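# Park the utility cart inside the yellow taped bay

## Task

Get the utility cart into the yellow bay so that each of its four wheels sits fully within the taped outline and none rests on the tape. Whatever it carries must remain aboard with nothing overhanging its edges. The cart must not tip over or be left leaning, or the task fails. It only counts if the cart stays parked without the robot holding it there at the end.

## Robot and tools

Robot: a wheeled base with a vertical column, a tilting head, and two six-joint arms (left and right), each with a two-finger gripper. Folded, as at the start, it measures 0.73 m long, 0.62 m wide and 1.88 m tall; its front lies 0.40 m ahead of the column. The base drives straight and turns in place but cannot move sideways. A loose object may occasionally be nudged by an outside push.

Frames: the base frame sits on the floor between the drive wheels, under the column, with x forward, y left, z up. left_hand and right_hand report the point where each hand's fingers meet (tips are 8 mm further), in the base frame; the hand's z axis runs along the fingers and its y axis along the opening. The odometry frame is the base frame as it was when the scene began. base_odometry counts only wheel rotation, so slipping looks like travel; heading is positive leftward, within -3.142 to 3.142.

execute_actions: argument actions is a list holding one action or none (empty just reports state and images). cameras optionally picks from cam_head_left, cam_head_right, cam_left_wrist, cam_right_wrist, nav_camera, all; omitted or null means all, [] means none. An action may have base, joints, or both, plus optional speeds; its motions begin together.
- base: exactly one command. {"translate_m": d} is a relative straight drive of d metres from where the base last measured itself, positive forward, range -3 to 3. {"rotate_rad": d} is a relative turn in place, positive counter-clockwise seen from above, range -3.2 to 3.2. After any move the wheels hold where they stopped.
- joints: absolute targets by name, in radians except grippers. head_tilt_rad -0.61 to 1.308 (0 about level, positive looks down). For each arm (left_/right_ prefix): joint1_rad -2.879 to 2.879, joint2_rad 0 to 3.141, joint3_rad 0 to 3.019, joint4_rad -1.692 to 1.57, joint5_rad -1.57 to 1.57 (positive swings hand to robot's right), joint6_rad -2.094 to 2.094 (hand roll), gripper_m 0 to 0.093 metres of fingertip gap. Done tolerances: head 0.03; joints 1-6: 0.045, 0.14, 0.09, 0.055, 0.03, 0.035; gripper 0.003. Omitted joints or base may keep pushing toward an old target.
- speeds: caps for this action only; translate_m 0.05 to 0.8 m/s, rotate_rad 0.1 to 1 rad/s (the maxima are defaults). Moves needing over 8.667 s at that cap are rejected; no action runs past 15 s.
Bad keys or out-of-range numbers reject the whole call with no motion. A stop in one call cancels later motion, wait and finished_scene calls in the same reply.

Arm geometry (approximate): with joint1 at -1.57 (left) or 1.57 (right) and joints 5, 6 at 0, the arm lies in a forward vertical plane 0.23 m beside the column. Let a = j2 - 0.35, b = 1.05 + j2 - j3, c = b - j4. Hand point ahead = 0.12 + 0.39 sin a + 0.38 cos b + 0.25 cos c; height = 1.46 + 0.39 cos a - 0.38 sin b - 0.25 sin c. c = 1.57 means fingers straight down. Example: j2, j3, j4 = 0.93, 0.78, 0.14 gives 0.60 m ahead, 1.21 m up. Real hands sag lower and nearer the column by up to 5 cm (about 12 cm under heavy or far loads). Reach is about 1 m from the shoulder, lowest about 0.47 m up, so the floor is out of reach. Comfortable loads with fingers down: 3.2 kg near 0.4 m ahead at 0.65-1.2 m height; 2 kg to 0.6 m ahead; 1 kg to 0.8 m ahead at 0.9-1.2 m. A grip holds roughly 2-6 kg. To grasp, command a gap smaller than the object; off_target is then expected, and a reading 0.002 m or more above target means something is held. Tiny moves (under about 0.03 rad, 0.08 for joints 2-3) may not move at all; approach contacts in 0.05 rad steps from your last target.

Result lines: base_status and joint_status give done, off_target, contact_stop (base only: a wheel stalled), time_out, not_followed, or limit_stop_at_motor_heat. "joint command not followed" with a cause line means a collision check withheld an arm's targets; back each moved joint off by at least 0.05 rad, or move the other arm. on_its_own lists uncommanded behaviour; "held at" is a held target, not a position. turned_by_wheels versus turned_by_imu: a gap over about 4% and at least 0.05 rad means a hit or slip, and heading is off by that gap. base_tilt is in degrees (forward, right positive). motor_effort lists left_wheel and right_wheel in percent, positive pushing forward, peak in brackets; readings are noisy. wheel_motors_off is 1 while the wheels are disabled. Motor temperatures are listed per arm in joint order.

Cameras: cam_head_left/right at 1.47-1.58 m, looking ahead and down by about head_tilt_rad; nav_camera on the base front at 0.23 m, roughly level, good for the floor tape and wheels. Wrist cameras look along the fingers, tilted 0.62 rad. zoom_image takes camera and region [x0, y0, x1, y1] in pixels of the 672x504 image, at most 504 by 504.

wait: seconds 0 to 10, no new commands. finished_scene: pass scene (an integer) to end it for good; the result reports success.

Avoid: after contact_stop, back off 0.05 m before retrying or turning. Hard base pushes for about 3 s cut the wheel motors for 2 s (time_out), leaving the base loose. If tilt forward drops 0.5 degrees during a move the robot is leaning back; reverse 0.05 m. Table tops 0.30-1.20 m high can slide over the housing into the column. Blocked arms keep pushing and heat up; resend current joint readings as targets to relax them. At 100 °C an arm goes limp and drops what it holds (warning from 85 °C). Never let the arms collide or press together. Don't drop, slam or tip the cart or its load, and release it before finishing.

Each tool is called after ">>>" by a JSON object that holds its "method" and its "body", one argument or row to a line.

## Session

>>> {"method": "execute_actions", "body": {
  "actions": []
}}

Scene clock: 0.00 s.
Motor temperatures (°C, as the motors report them): left_arm=[23 24 22 24 22 22] | right_arm=[24 21 22 21 22 23]
base_odometry: x=+0.000 y=+0.000 heading=+0.000 (m, m, rad; odometry frame)
turned_by_wheels: +0.000 (rad since the last result)
turned_by_imu: +0.000 (rad since the last result)
base_tilt: forward=-0.1 right=+0.0 (deg)
base_status: not commanded
joint_positions: head_tilt_rad=+0.866 left_joint1_rad=-1.574 left_joint2_rad=+0.862 left_joint3_rad=+0.401 left_joint4_rad=-0.911 left_joint5_rad=+0.045 left_joint6_rad=-0.085 left_gripper_m=+0.095 right_joint1_rad=+1.547 right_joint2_rad=+0.897 right_joint3_rad=+0.418 right_joint4_rad=-0.904 right_joint5_rad=-0.022 right_joint6_rad=-0.077 right_gripper_m=+0.095
joint_status: not commanded
wheel_motors_off: 0
motor_effort: left_wheel=+5 right_wheel=+2 (%)
left_hand: x=+0.1533 y=+0.2162 z=+1.2474 quat_wxyz=(+0.412, +0.047, -0.910, +0.004) (m; base frame)
right_hand: x=+0.1563 y=-0.2271 z=+1.2422 quat_wxyz=(+0.416, +0.021, -0.909, -0.019) (m; base frame)
pictures: cam_head_left, cam_head_right, cam_left_wrist, cam_right_wrist, nav_camera
Images, in order (width x height): cam_head_left 672x504, cam_head_right 672x504, cam_left_wrist 672x504, cam_right_wrist 672x504, nav_camera 672x504.

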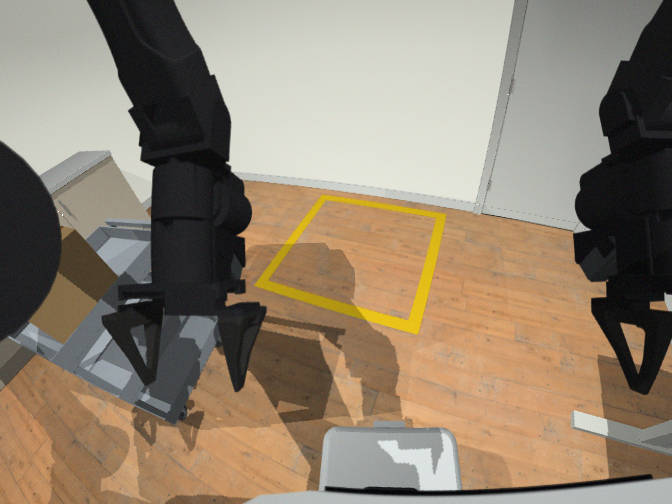

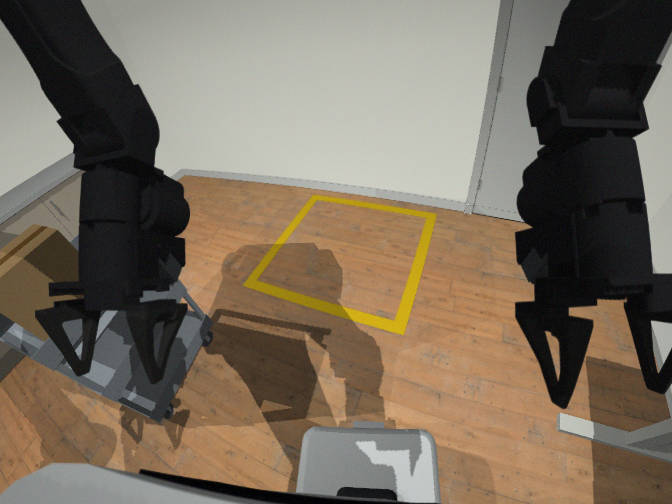

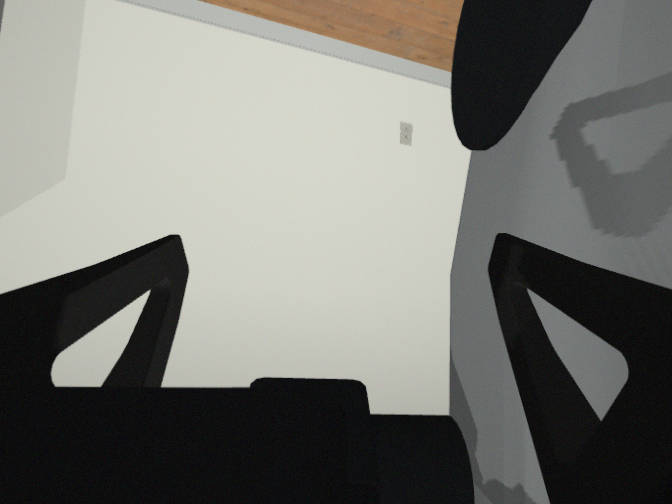

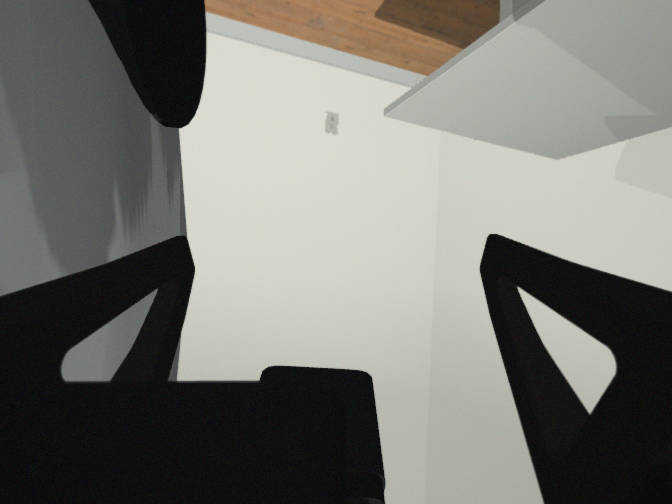

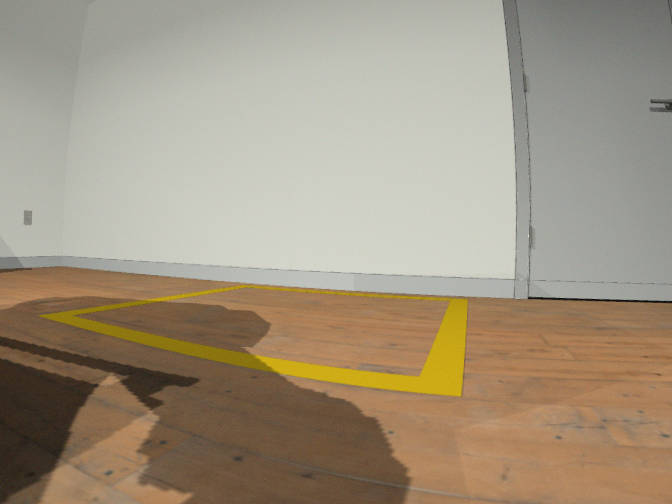

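>>> {"method": "zoom_image", "body": {
  "camera": "cam_head_left",
  "region": [240, 170, 470, 350]
}}

>>> {"method": "zoom_image", "body": {
  "camera": "cam_head_left",
  "region": [0, 140, 280, 450]
}}

>>> {"method": "zoom_image", "body": {
  "camera": "cam_head_right",
  "region": [0, 140, 280, 450]
}}

Region (240, 170, 470, 350) of cam_head_left's 672x504 image, scaled by 2.191, with more detail than that image has; it fills the top 394 rows of this view, and the rest is white.

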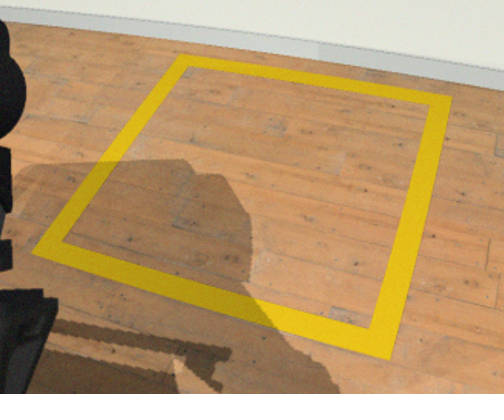

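Region (0, 140, 280, 450) of cam_head_left's 672x504 image, scaled by 1.626, with more detail than that image has; it fills the left 455 columns of this view, and the rest is white.

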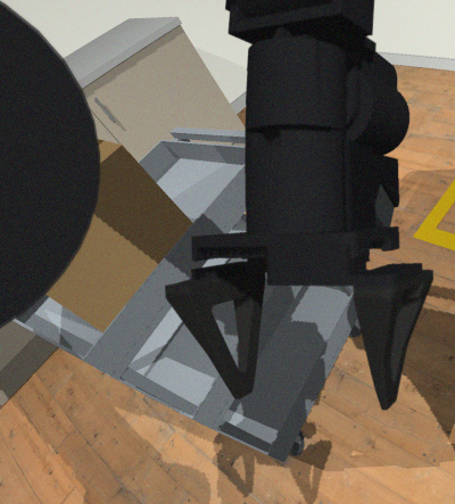

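Region (0, 140, 280, 450) of cam_head_right's 672x504 image, scaled by 1.626, with more detail than that image has; it fills the left 455 columns of this view, and the rest is white.

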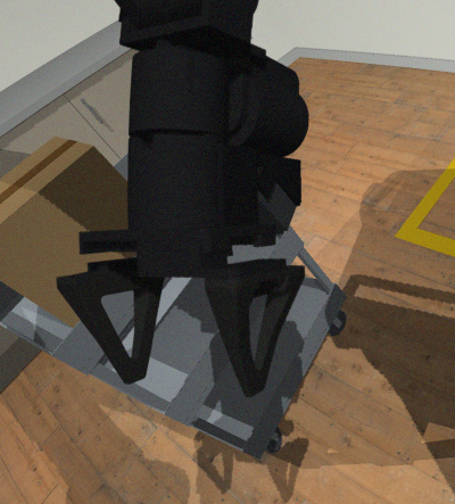

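>>> {"method": "execute_actions", "body": {
  "actions": [
    {"base": {"rotate_rad": 1.07}, "joints": {"left_joint1_rad": -1.57, "left_joint2_rad": 1.45, "left_joint3_rad": 1.17, "left_joint4_rad": -0.24, "left_joint5_rad": 0.0, "left_joint6_rad": -1.9, "right_joint1_rad": 1.57, "right_joint2_rad": 1.45, "right_joint3_rad": 1.17, "right_joint4_rad": -0.24, "right_joint5_rad": 0.0, "right_joint6_rad": 1.24}}
  ]
}}

Scene clock: 3.90 s.
Motor temperatures (°C, as the motors report them): left_arm=[23 24 22 24 22 22] | right_arm=[24 21 22 21 22 23]
base_odometry: x=+0.000 y=+0.000 heading=+1.070 (m, m, rad; odometry frame)
turned_by_wheels: +1.070 (rad since the last result)
turned_by_imu: +1.054 (rad since the last result)
base_tilt: forward=-0.1 right=+0.1 (deg)
base_status: done
joint_positions: head_tilt_rad=+0.866 left_joint1_rad=-1.573 left_joint2_rad=+1.435 left_joint3_rad=+1.177 left_joint4_rad=-0.245 left_joint5_rad=+0.003 left_joint6_rad=-1.893 left_gripper_m=+0.095 right_joint1_rad=+1.568 right_joint2_rad=+1.449 right_joint3_rad=+1.173 right_joint4_rad=-0.248 right_joint5_rad=-0.001 right_joint6_rad=+1.227 right_gripper_m=+0.095
joint_status: all done
wheel_motors_off: 0
motor_effort: left_wheel=-1(37) right_wheel=+1(33) (%)
left_hand: x=+0.5705 y=+0.2226 z=+1.0202 quat_wxyz=(-0.004, +0.811, -0.585, +0.010) (m; base frame)
right_hand: x=+0.5610 y=-0.2273 z=+1.0136 quat_wxyz=(+0.000, -0.576, -0.817, +0.001) (m; base frame)
pictures: cam_head_left, cam_head_right, cam_left_wrist, cam_right_wrist, nav_camera
Images, in order (width x height): cam_head_left 672x504, cam_head_right 672x504, cam_left_wrist 672x504, cam_right_wrist 672x504, nav_camera 672x504.

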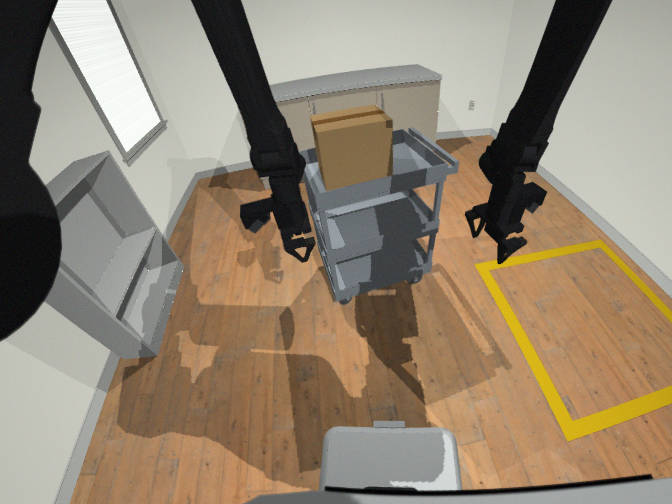

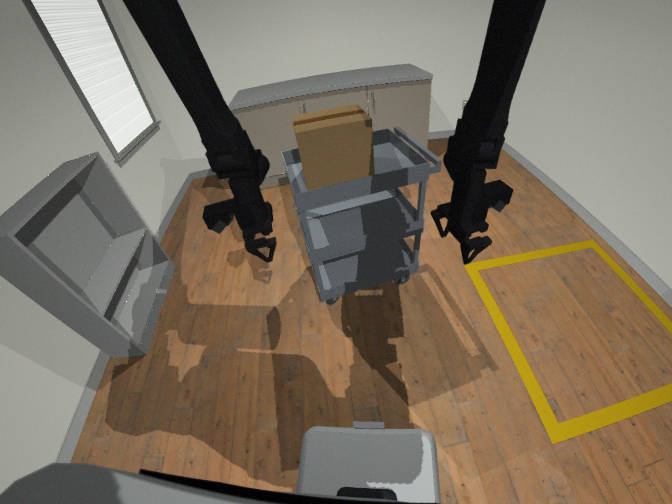

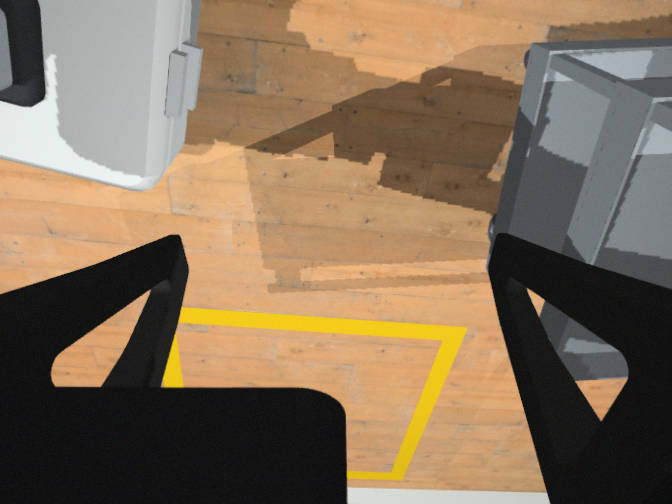

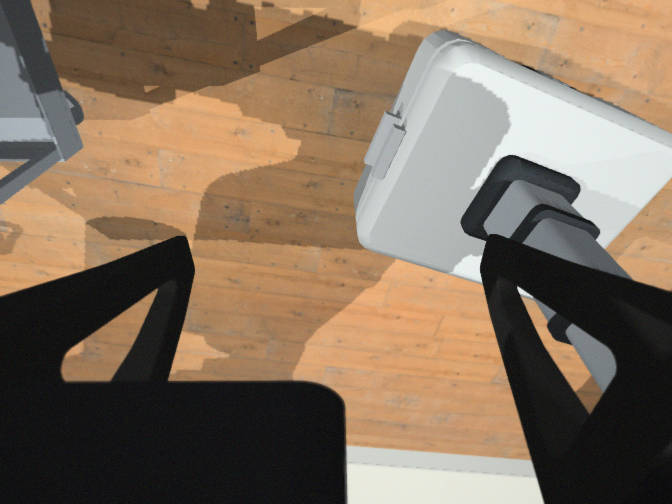

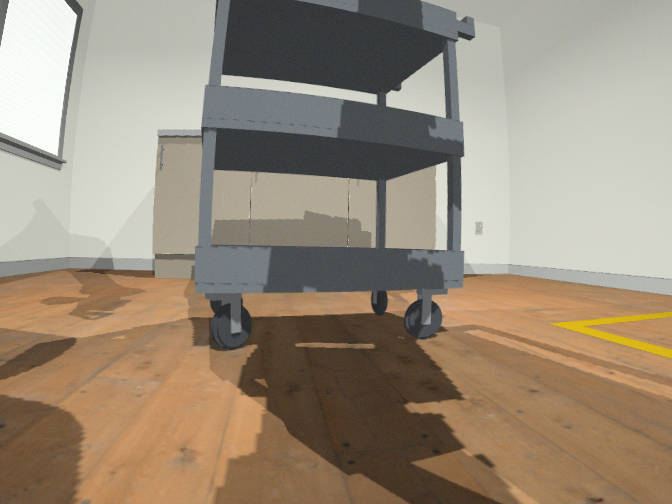

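>>> {"method": "zoom_image", "body": {
  "camera": "cam_head_left",
  "region": [290, 90, 470, 230]
}}

>>> {"method": "zoom_image", "body": {
  "camera": "cam_head_right",
  "region": [270, 90, 450, 230]
}}

>>> {"method": "zoom_image", "body": {
  "camera": "nav_camera",
  "region": [180, 270, 480, 360]
}}

Region (290, 90, 470, 230) of cam_head_left's 672x504 image, scaled by 2.800, with more detail than that image has.

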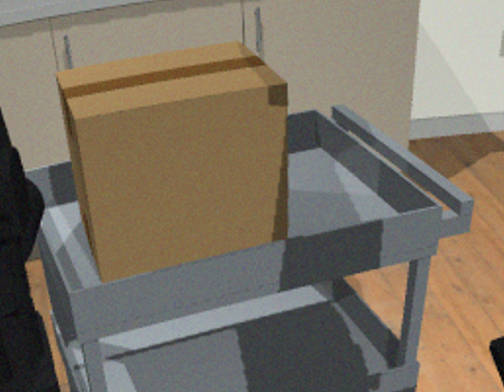

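Region (270, 90, 450, 230) of cam_head_right's 672x504 image, scaled by 2.800, with more detail than that image has.

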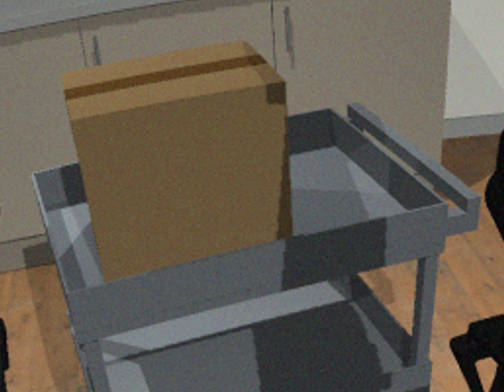

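Region (180, 270, 480, 360) of nav_camera's 672x504 image, scaled by 1.680, with more detail than that image has; it fills the top 151 rows of this view, and the rest is white.

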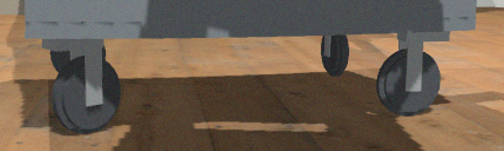

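>>> {"method": "execute_actions", "body": {
  "actions": [
    {"base": {"translate_m": 0.535}, "joints": {"left_joint1_rad": -1.615, "left_joint2_rad": 1.705, "left_joint3_rad": 1.27, "left_joint4_rad": -0.085, "left_joint6_rad": -1.935, "left_gripper_m": 0.055, "right_joint2_rad": 1.80, "right_joint3_rad": 1.743, "right_joint4_rad": -0.46, "right_gripper_m": 0.07}, "speeds": {"translate_m": 0.5}}
  ]
}}

Scene clock: 7.80 s.
Motor temperatures (°C, as the motors report them): left_arm=[23 24 22 24 22 22] | right_arm=[24 22 23 21 22 23]
base_odometry: x=+0.257 y=+0.469 heading=+1.070 (m, m, rad; odometry frame)
turned_by_wheels: +0.001 (rad since the last result)
turned_by_imu: +0.002 (rad since the last result)
base_tilt: forward=-0.1 right=+0.0 (deg)
base_status: done
joint_positions: head_tilt_rad=+0.866 left_joint1_rad=-1.611 left_joint2_rad=+1.722 left_joint3_rad=+1.270 left_joint4_rad=-0.091 left_joint5_rad=+0.003 left_joint6_rad=-1.928 left_gripper_m=+0.055 right_joint1_rad=+1.568 right_joint2_rad=+1.789 right_joint3_rad=+1.725 right_joint4_rad=-0.450 right_joint5_rad=-0.001 right_joint6_rad=+1.227 right_gripper_m=+0.070
joint_status: all done
wheel_motors_off: 0
motor_effort: left_wheel=+0(69) right_wheel=+0(45) (%)
left_hand: x=+0.5237 y=+0.1958 z=+0.9044 quat_wxyz=(+0.021, +0.816, -0.578, +0.003) (m; base frame)
right_hand: x=+0.6773 y=-0.2277 z=+0.9170 quat_wxyz=(-0.004, -0.576, -0.817, -0.002) (m; base frame)
pictures: cam_head_left, cam_head_right, cam_left_wrist, cam_right_wrist, nav_camera
Images, in order (width x height): cam_head_left 672x504, cam_head_right 672x504, cam_left_wrist 672x504, cam_right_wrist 672x504, nav_camera 672x504.

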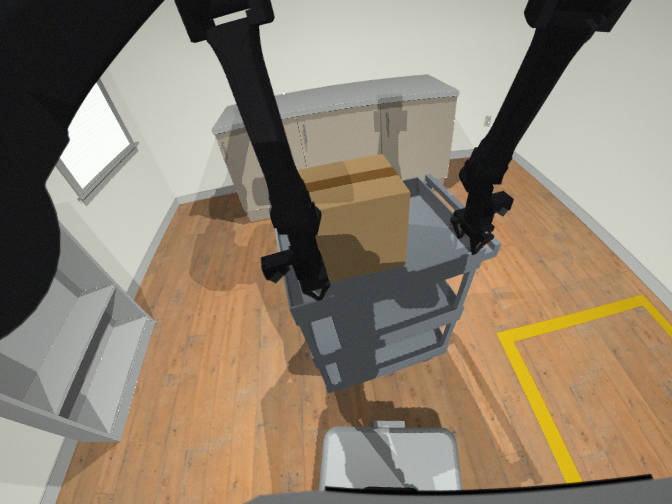

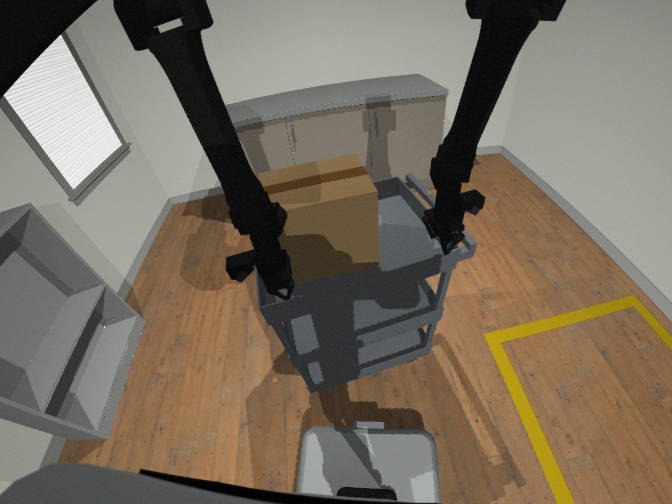

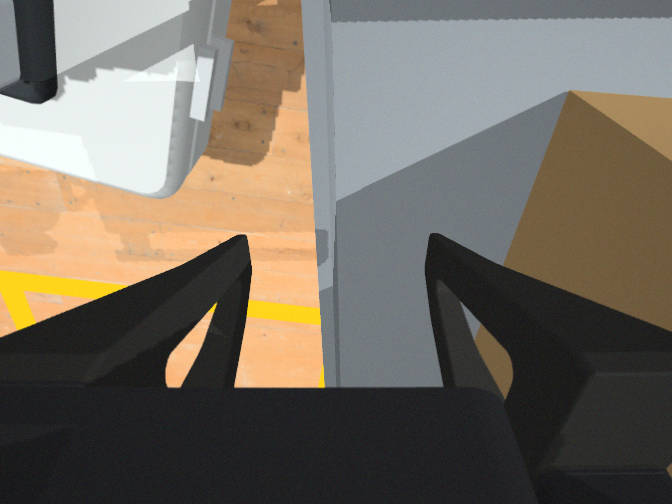

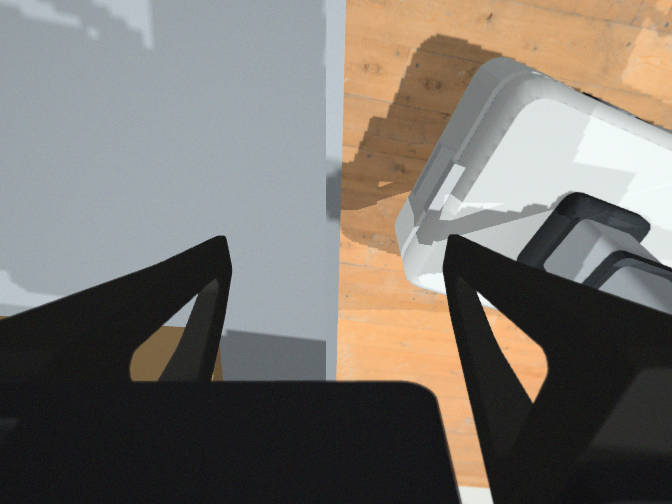

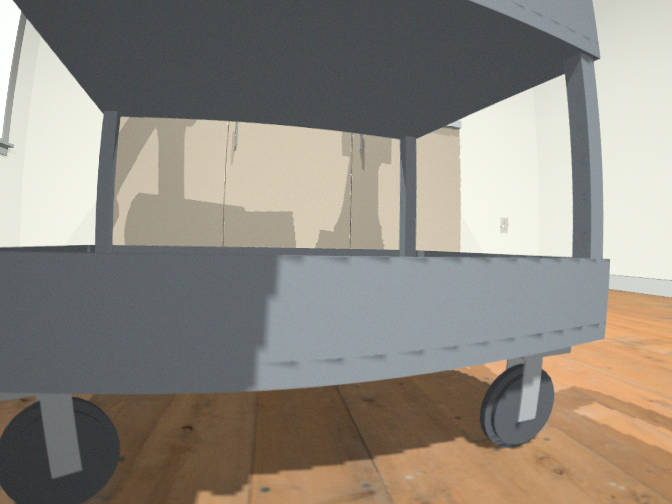

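>>> {"method": "execute_actions", "body": {
  "actions": [
    {"joints": {"left_joint2_rad": 1.9, "left_joint3_rad": 1.41, "left_joint4_rad": -0.04, "right_joint2_rad": 1.995, "right_joint3_rad": 1.93, "right_joint4_rad": -0.45}}
  ],
  "cameras": ["cam_head_left", "cam_left_wrist", "cam_right_wrist"]
}}

Scene clock: 9.37 s.
Motor temperatures (°C, as the motors report them): left_arm=[23 25 22 24 22 22] | right_arm=[24 22 23 21 22 23]
base_odometry: x=+0.257 y=+0.469 heading=+1.070 (m, m, rad; odometry frame)
turned_by_wheels: +0.000 (rad since the last result)
turned_by_imu: +0.000 (rad since the last result)
base_tilt: forward=-0.1 right=+0.1 (deg)
base_status: not commanded
joint_positions: head_tilt_rad=+0.866 left_joint1_rad=-1.610 left_joint2_rad=+1.861 left_joint3_rad=+1.426 left_joint4_rad=-0.033 left_joint5_rad=-0.001 left_joint6_rad=-1.932 left_gripper_m=+0.055 right_joint1_rad=+1.568 right_joint2_rad=+2.007 right_joint3_rad=+1.908 right_joint4_rad=-0.450 right_joint5_rad=-0.001 right_joint6_rad=+1.227 right_gripper_m=+0.070
joint_status: all done
wheel_motors_off: 0
motor_effort: left_wheel=+1(2) right_wheel=-2(3) (%)
left_hand: x=+0.5549 y=+0.1949 z=+0.8522 quat_wxyz=(-0.002, +0.817, -0.576, +0.032) (m; base frame)
right_hand: x=+0.6581 y=-0.2279 z=+0.8278 quat_wxyz=(+0.010, -0.576, -0.817, +0.008) (m; base frame)
pictures: cam_head_left, cam_left_wrist, cam_right_wrist
Images, in order (width x height): cam_head_left 672x504, cam_left_wrist 672x504, cam_right_wrist 672x504.

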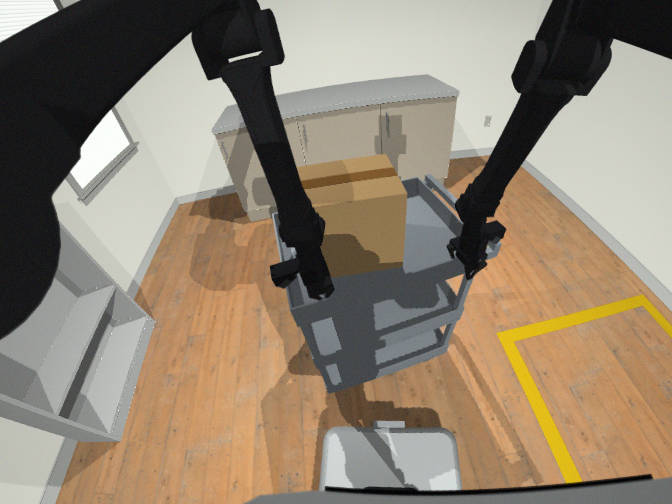

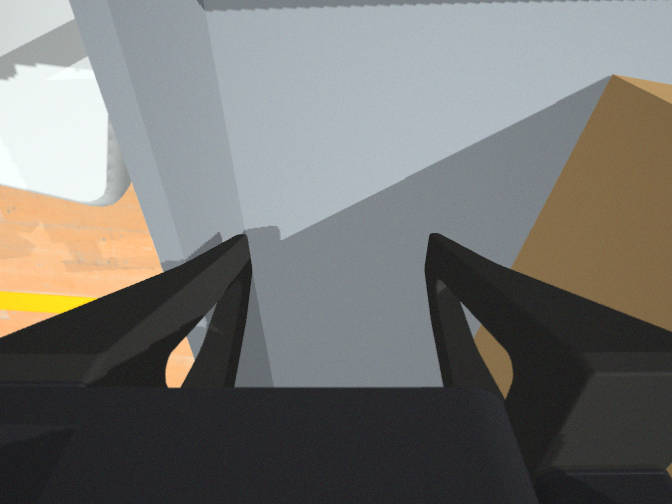

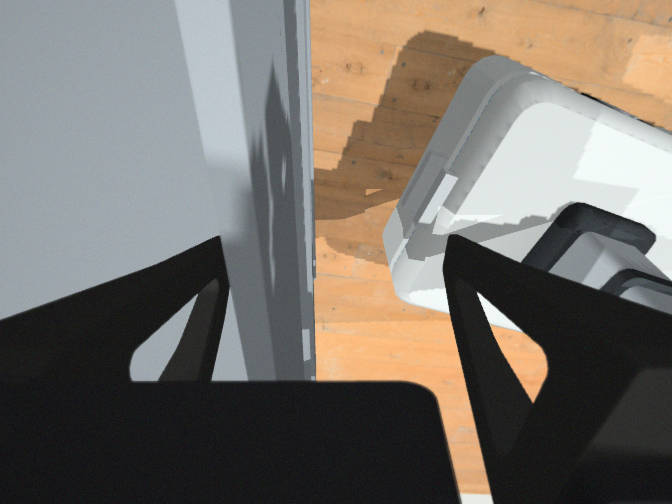

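>>> {"method": "execute_actions", "body": {
  "actions": [
    {"joints": {"left_joint2_rad": 1.72, "left_joint3_rad": 1.28, "left_joint4_rad": -0.04, "left_gripper_m": 0.01, "right_joint2_rad": 1.995, "right_joint3_rad": 1.95, "right_gripper_m": 0.0}}
  ],
  "cameras": ["cam_head_left", "cam_left_wrist", "cam_right_wrist"]
}}

Scene clock: 10.97 s.
Motor temperatures (°C, as the motors report them): left_arm=[23 25 22 24 22 22] | right_arm=[24 22 23 21 22 23]
base_odometry: x=+0.257 y=+0.469 heading=+1.070 (m, m, rad; odometry frame)
turned_by_wheels: +0.000 (rad since the last result)
turned_by_imu: +0.000 (rad since the last result)
base_tilt: forward=-0.1 right=+0.0 (deg)
base_status: not commanded
joint_positions: head_tilt_rad=+0.866 left_joint1_rad=-1.610 left_joint2_rad=+1.722 left_joint3_rad=+1.282 left_joint4_rad=-0.032 left_joint5_rad=-0.002 left_joint6_rad=-1.933 left_gripper_m=+0.010 right_joint1_rad=+1.571 right_joint2_rad=+2.001 right_joint3_rad=+1.928 right_joint4_rad=-0.446 right_joint5_rad=-0.005 right_joint6_rad=+1.239 right_gripper_m=+0.006
joint_status: right_gripper_m off_target (ended at +0.006, target +0.000); the others done
wheel_motors_off: 0
motor_effort: left_wheel=+5(3) right_wheel=-3(5) (%)
left_hand: x=+0.5455 y=+0.1971 z=+0.9051 quat_wxyz=(-0.001, +0.817, -0.575, +0.030) (m; base frame)
right_hand: x=+0.6746 y=-0.2244 z=+0.8340 quat_wxyz=(+0.000, -0.581, -0.814, -0.003) (m; base frame)
pictures: cam_head_left, cam_left_wrist, cam_right_wrist
Images, in order (width x height): cam_head_left 672x504, cam_left_wrist 672x504, cam_right_wrist 672x504.

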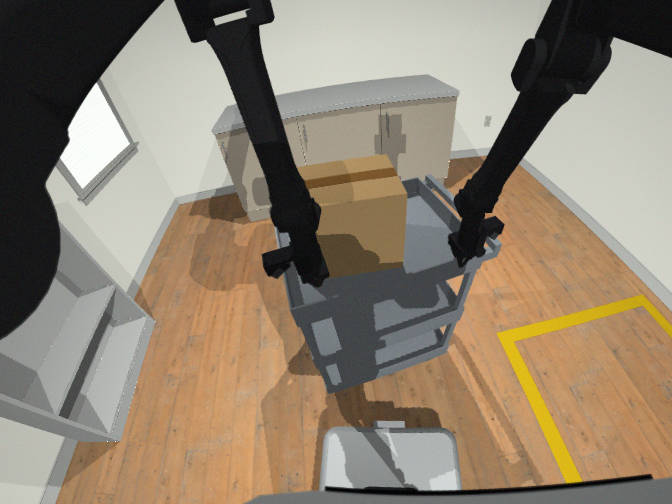

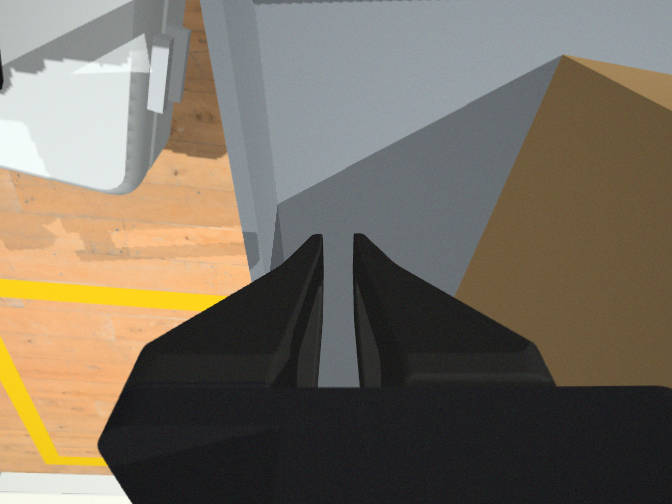

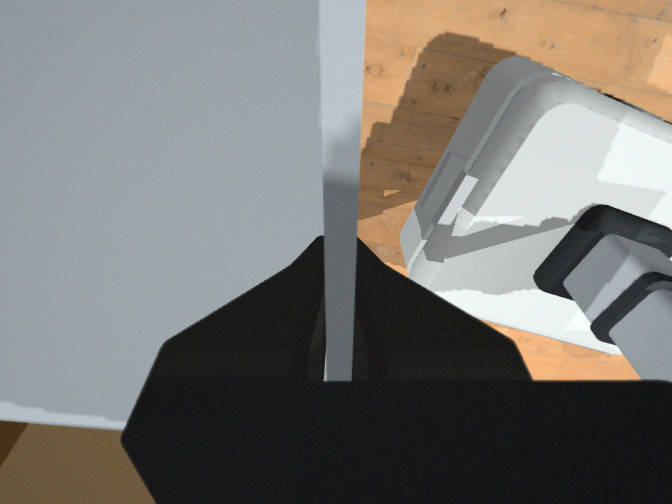

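>>> {"method": "execute_actions", "body": {
  "actions": []
}}

Scene clock: 11.40 s.
Motor temperatures (°C, as the motors report them): left_arm=[23 25 22 24 22 22] | right_arm=[24 22 23 21 22 23]
base_odometry: x=+0.257 y=+0.469 heading=+1.070 (m, m, rad; odometry frame)
turned_by_wheels: +0.000 (rad since the last result)
turned_by_imu: +0.000 (rad since the last result)
base_tilt: forward=-0.2 right=+0.2 (deg)
base_status: not commanded
joint_positions: head_tilt_rad=+0.866 left_joint1_rad=-1.610 left_joint2_rad=+1.722 left_joint3_rad=+1.282 left_joint4_rad=-0.032 left_joint5_rad=-0.002 left_joint6_rad=-1.933 left_gripper_m=+0.010 right_joint1_rad=+1.571 right_joint2_rad=+2.001 right_joint3_rad=+1.928 right_joint4_rad=-0.446 right_joint5_rad=-0.005 right_joint6_rad=+1.239 right_gripper_m=+0.006
joint_status: right_gripper_m off_target (ended at +0.006, target +0.000); the others done
wheel_motors_off: 0
motor_effort: left_wheel=+4(3) right_wheel=-2(5) (%)
left_hand: x=+0.5455 y=+0.1971 z=+0.9051 quat_wxyz=(-0.001, +0.817, -0.575, +0.030) (m; base frame)
right_hand: x=+0.6746 y=-0.2244 z=+0.8340 quat_wxyz=(+0.000, -0.581, -0.814, -0.003) (m; base frame)
pictures: cam_head_left, cam_head_right, cam_left_wrist, cam_right_wrist, nav_camera
Images, in order (width x height): cam_head_left 672x504, cam_head_right 672x504, cam_left_wrist 672x504, cam_right_wrist 672x504, nav_camera 672x504.

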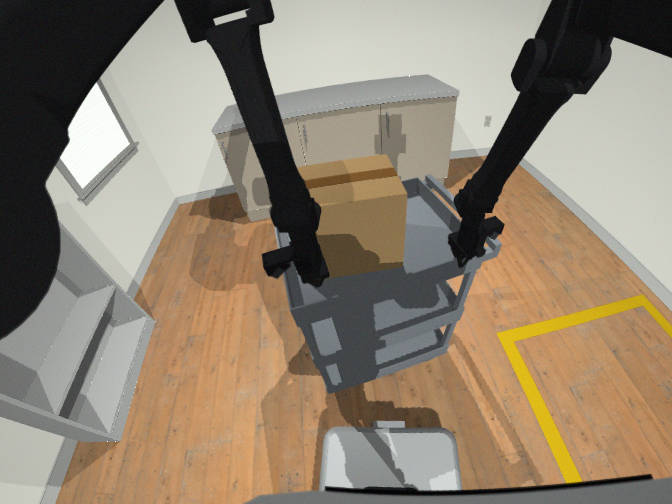

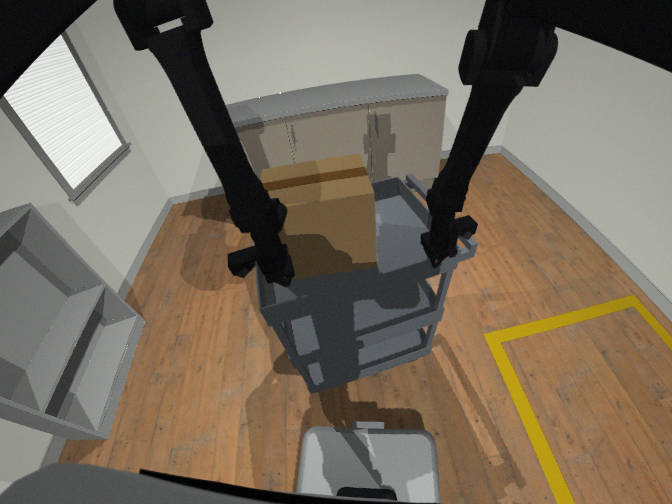

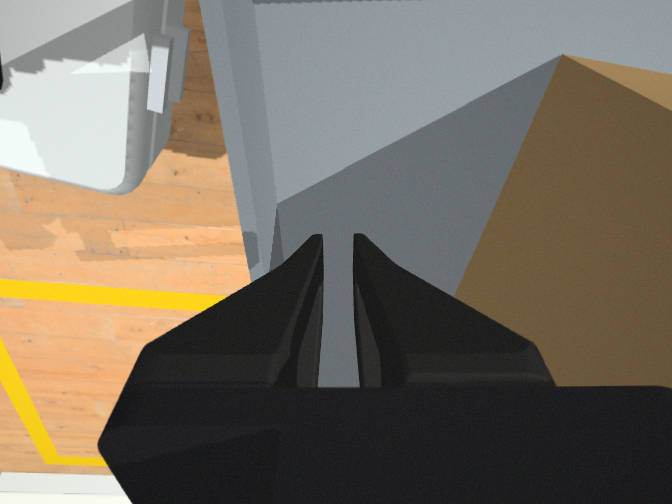

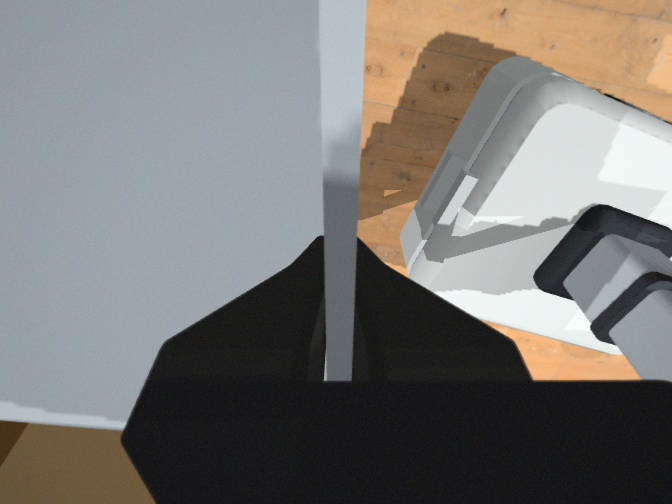

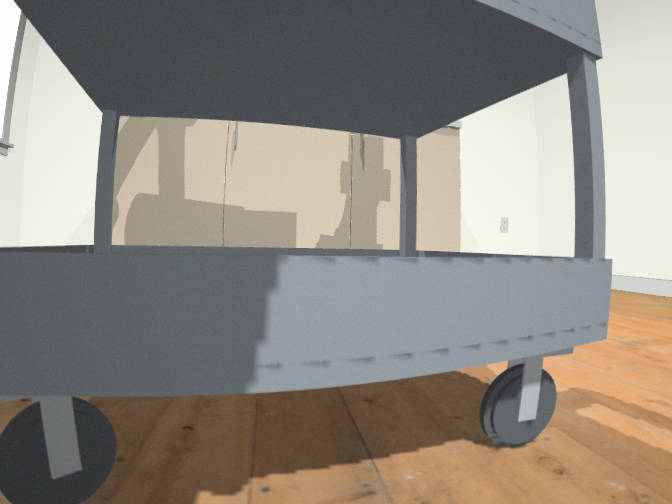

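>>> {"method": "execute_actions", "body": {
  "actions": [
    {"joints": {"left_joint2_rad": 1.83, "left_joint3_rad": 1.29, "left_joint4_rad": 0.01, "left_gripper_m": 0.06}}
  ],
  "cameras": ["cam_left_wrist", "cam_head_left"]
}}

Scene clock: 13.20 s.
Motor temperatures (°C, as the motors report them): left_arm=[23 25 22 24 22 22] | right_arm=[24 23 23 21 22 23]
base_odometry: x=+0.257 y=+0.469 heading=+1.070 (m, m, rad; odometry frame)
turned_by_wheels: +0.000 (rad since the last result)
turned_by_imu: +0.000 (rad since the last result)
base_tilt: forward=+0.0 right=+0.1 (deg)
base_status: not commanded
joint_positions: head_tilt_rad=+0.866 left_joint1_rad=-1.610 left_joint2_rad=+1.830 left_joint3_rad=+1.288 left_joint4_rad=+0.003 left_joint5_rad=-0.002 left_joint6_rad=-1.933 left_gripper_m=+0.060 right_joint1_rad=+1.571 right_joint2_rad=+2.001 right_joint3_rad=+1.928 right_joint4_rad=-0.446 right_joint5_rad=-0.005 right_joint6_rad=+1.240 right_gripper_m=+0.006
joint_status: all done
wheel_motors_off: 0
motor_effort: left_wheel=+3(3) right_wheel=-3(3) (%)
left_hand: x=+0.4955 y=+0.1966 z=+0.8622 quat_wxyz=(+0.018, +0.817, -0.576, +0.002) (m; base frame)
right_hand: x=+0.6746 y=-0.2244 z=+0.8340 quat_wxyz=(+0.000, -0.581, -0.814, -0.003) (m; base frame)
pictures: cam_head_left, cam_left_wrist
Images, in order (width x height): cam_head_left 672x504, cam_left_wrist 672x504.

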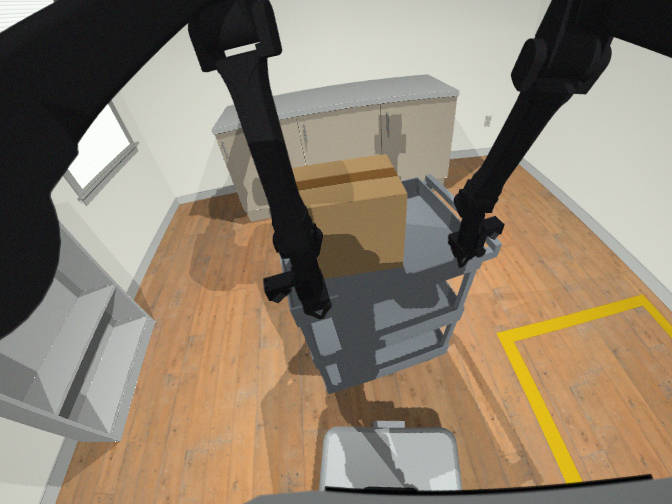

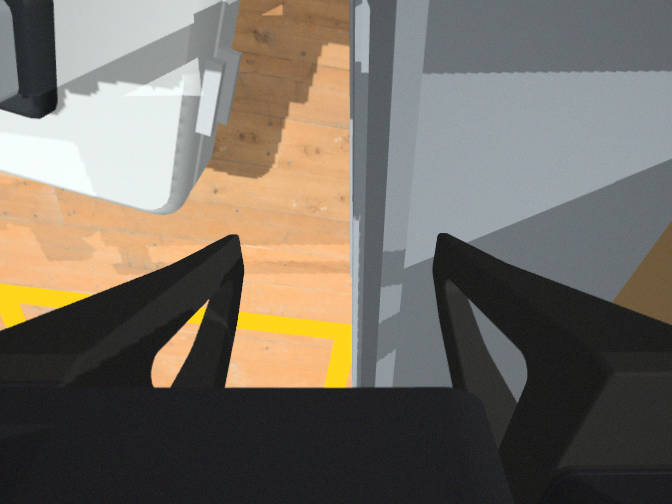

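>>> {"method": "execute_actions", "body": {
  "actions": [
    {"joints": {"left_joint2_rad": 1.90, "left_joint3_rad": 1.385, "left_joint4_rad": 0.0, "left_gripper_m": 0.05}}
  ],
  "cameras": ["cam_left_wrist"]
}}

Scene clock: 14.07 s.
Motor temperatures (°C, as the motors report them): left_arm=[23 25 22 24 22 22] | right_arm=[24 23 23 21 22 23]
base_odometry: x=+0.257 y=+0.469 heading=+1.070 (m, m, rad; odometry frame)
turned_by_wheels: +0.000 (rad since the last result)
turned_by_imu: +0.000 (rad since the last result)
base_tilt: forward=+0.0 right=+0.0 (deg)
base_status: not commanded
joint_positions: head_tilt_rad=+0.866 left_joint1_rad=-1.610 left_joint2_rad=+1.881 left_joint3_rad=+1.386 left_joint4_rad=+0.003 left_joint5_rad=-0.002 left_joint6_rad=-1.933 left_gripper_m=+0.050 right_joint1_rad=+1.571 right_joint2_rad=+2.001 right_joint3_rad=+1.928 right_joint4_rad=-0.446 right_joint5_rad=-0.005 right_joint6_rad=+1.240 right_gripper_m=+0.006
joint_status: all done
wheel_motors_off: 0
motor_effort: left_wheel=+3(1) right_wheel=-3(1) (%)
left_hand: x=+0.5269 y=+0.1953 z=+0.8430 quat_wxyz=(+0.004, +0.817, -0.576, +0.022) (m; base frame)
right_hand: x=+0.6746 y=-0.2244 z=+0.8340 quat_wxyz=(+0.000, -0.581, -0.814, -0.003) (m; base frame)
pictures: cam_left_wrist
Images, in order (width x height): cam_left_wrist 672x504.

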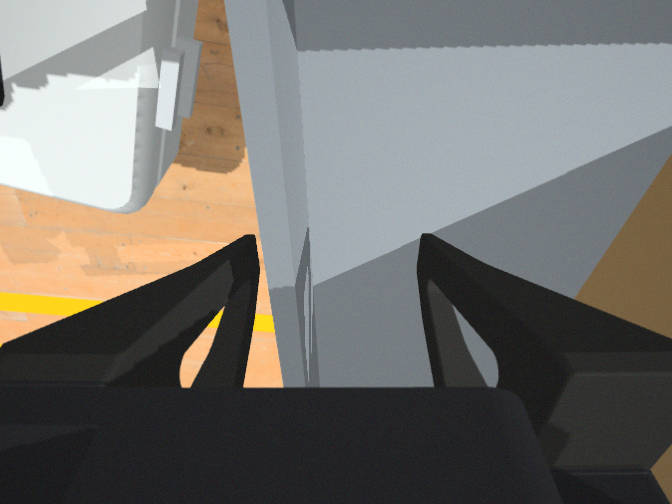

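>>> {"method": "execute_actions", "body": {
  "actions": [
    {"joints": {"left_joint2_rad": 1.925, "left_gripper_m": 0.0}}
  ],
  "cameras": ["cam_left_wrist", "cam_head_left"]
}}

Scene clock: 14.77 s.
Motor temperatures (°C, as the motors report them): left_arm=[23 25 22 24 22 22] | right_arm=[24 23 23 21 22 23]
base_odometry: x=+0.257 y=+0.469 heading=+1.070 (m, m, rad; odometry frame)
turned_by_wheels: +0.000 (rad since the last result)
turned_by_imu: +0.000 (rad since the last result)
base_tilt: forward=-0.1 right=+0.0 (deg)
base_status: not commanded
joint_positions: head_tilt_rad=+0.866 left_joint1_rad=-1.611 left_joint2_rad=+1.899 left_joint3_rad=+1.383 left_joint4_rad=+0.002 left_joint5_rad=+0.003 left_joint6_rad=-1.944 left_gripper_m=+0.006 right_joint1_rad=+1.571 right_joint2_rad=+2.001 right_joint3_rad=+1.928 right_joint4_rad=-0.446 right_joint5_rad=-0.005 right_joint6_rad=+1.241 right_gripper_m=+0.006
joint_status: left_gripper_m off_target (ended at +0.006, target +0.000); the others done
wheel_motors_off: 0
motor_effort: left_wheel=+2(4) right_wheel=-2(4) (%)
left_hand: x=+0.5133 y=+0.1937 z=+0.8358 quat_wxyz=(+0.013, +0.820, -0.572, +0.014) (m; base frame)
right_hand: x=+0.6746 y=-0.2244 z=+0.8340 quat_wxyz=(+0.000, -0.581, -0.814, -0.003) (m; base frame)
pictures: cam_head_left, cam_left_wrist
Images, in order (width x height): cam_head_left 672x504, cam_left_wrist 672x504.

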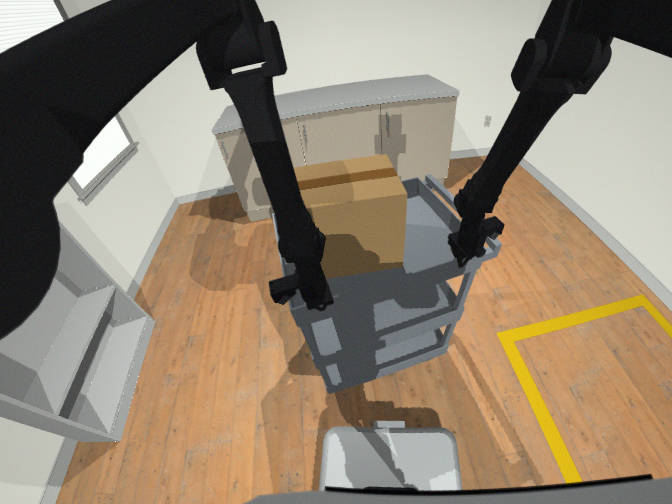

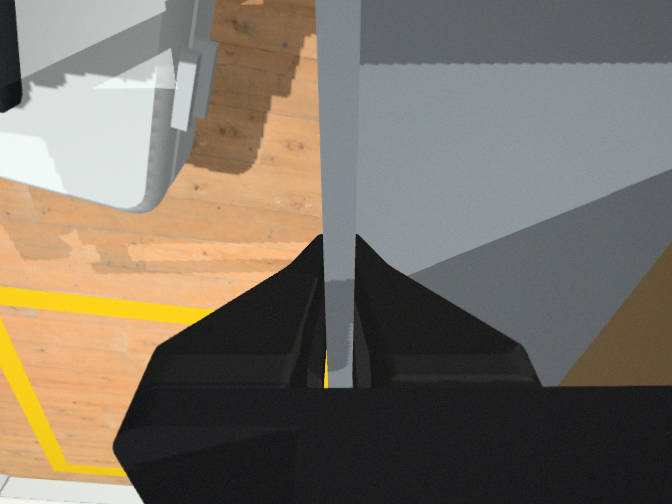

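>>> {"method": "execute_actions", "body": {
  "actions": [
    {"base": {"rotate_rad": -0.6}, "speeds": {"rotate_rad": 0.3}}
  ],
  "cameras": ["cam_head_left", "cam_left_wrist", "cam_right_wrist"]
}}

Scene clock: 17.80 s.
Motor temperatures (°C, as the motors report them): left_arm=[23 25 22 24 22 22] | right_arm=[24 23 23 21 22 23]
base_odometry: x=+0.257 y=+0.469 heading=+0.470 (m, m, rad; odometry frame)
turned_by_wheels: -0.600 (rad since the last result)
turned_by_imu: -0.577 (rad since the last result)
base_tilt: forward=-0.1 right=+0.1 (deg)
base_status: done
joint_positions: head_tilt_rad=+0.866 left_joint1_rad=-1.623 left_joint2_rad=+1.900 left_joint3_rad=+1.406 left_joint4_rad=-0.002 left_joint5_rad=-0.003 left_joint6_rad=-1.938 left_gripper_m=+0.006 right_joint1_rad=+1.559 right_joint2_rad=+2.008 right_joint3_rad=+1.950 right_joint4_rad=-0.450 right_joint5_rad=-0.007 right_joint6_rad=+1.249 right_gripper_m=+0.006
joint_status: not commanded
wheel_motors_off: 0
motor_effort: left_wheel=+1(50) right_wheel=-2(50) (%)
left_hand: x=+0.5264 y=+0.1857 z=+0.8360 quat_wxyz=(+0.009, +0.817, -0.576, +0.023) (m; base frame)
right_hand: x=+0.6825 y=-0.2340 z=+0.8343 quat_wxyz=(-0.007, -0.587, -0.810, -0.004) (m; base frame)
pictures: cam_head_left, cam_left_wrist, cam_right_wrist
Images, in order (width x height): cam_head_left 672x504, cam_left_wrist 672x504, cam_right_wrist 672x504.

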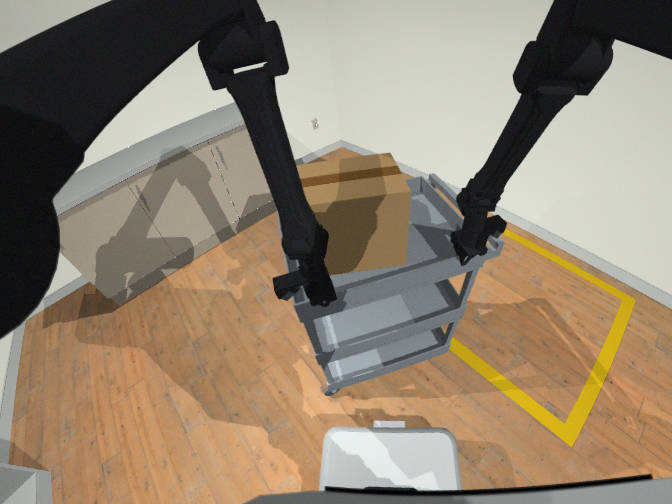

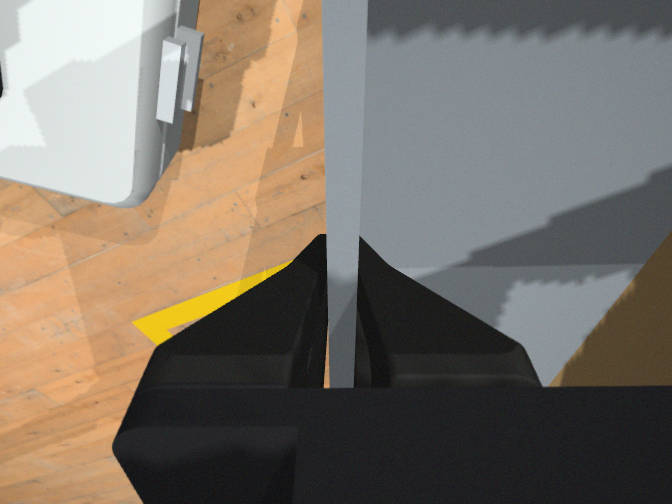

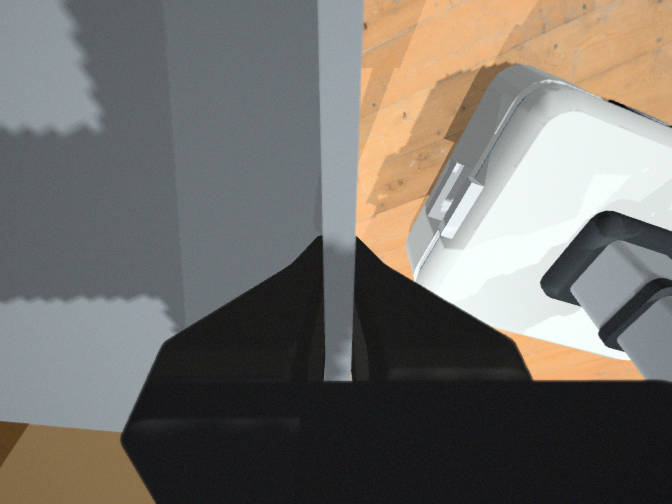

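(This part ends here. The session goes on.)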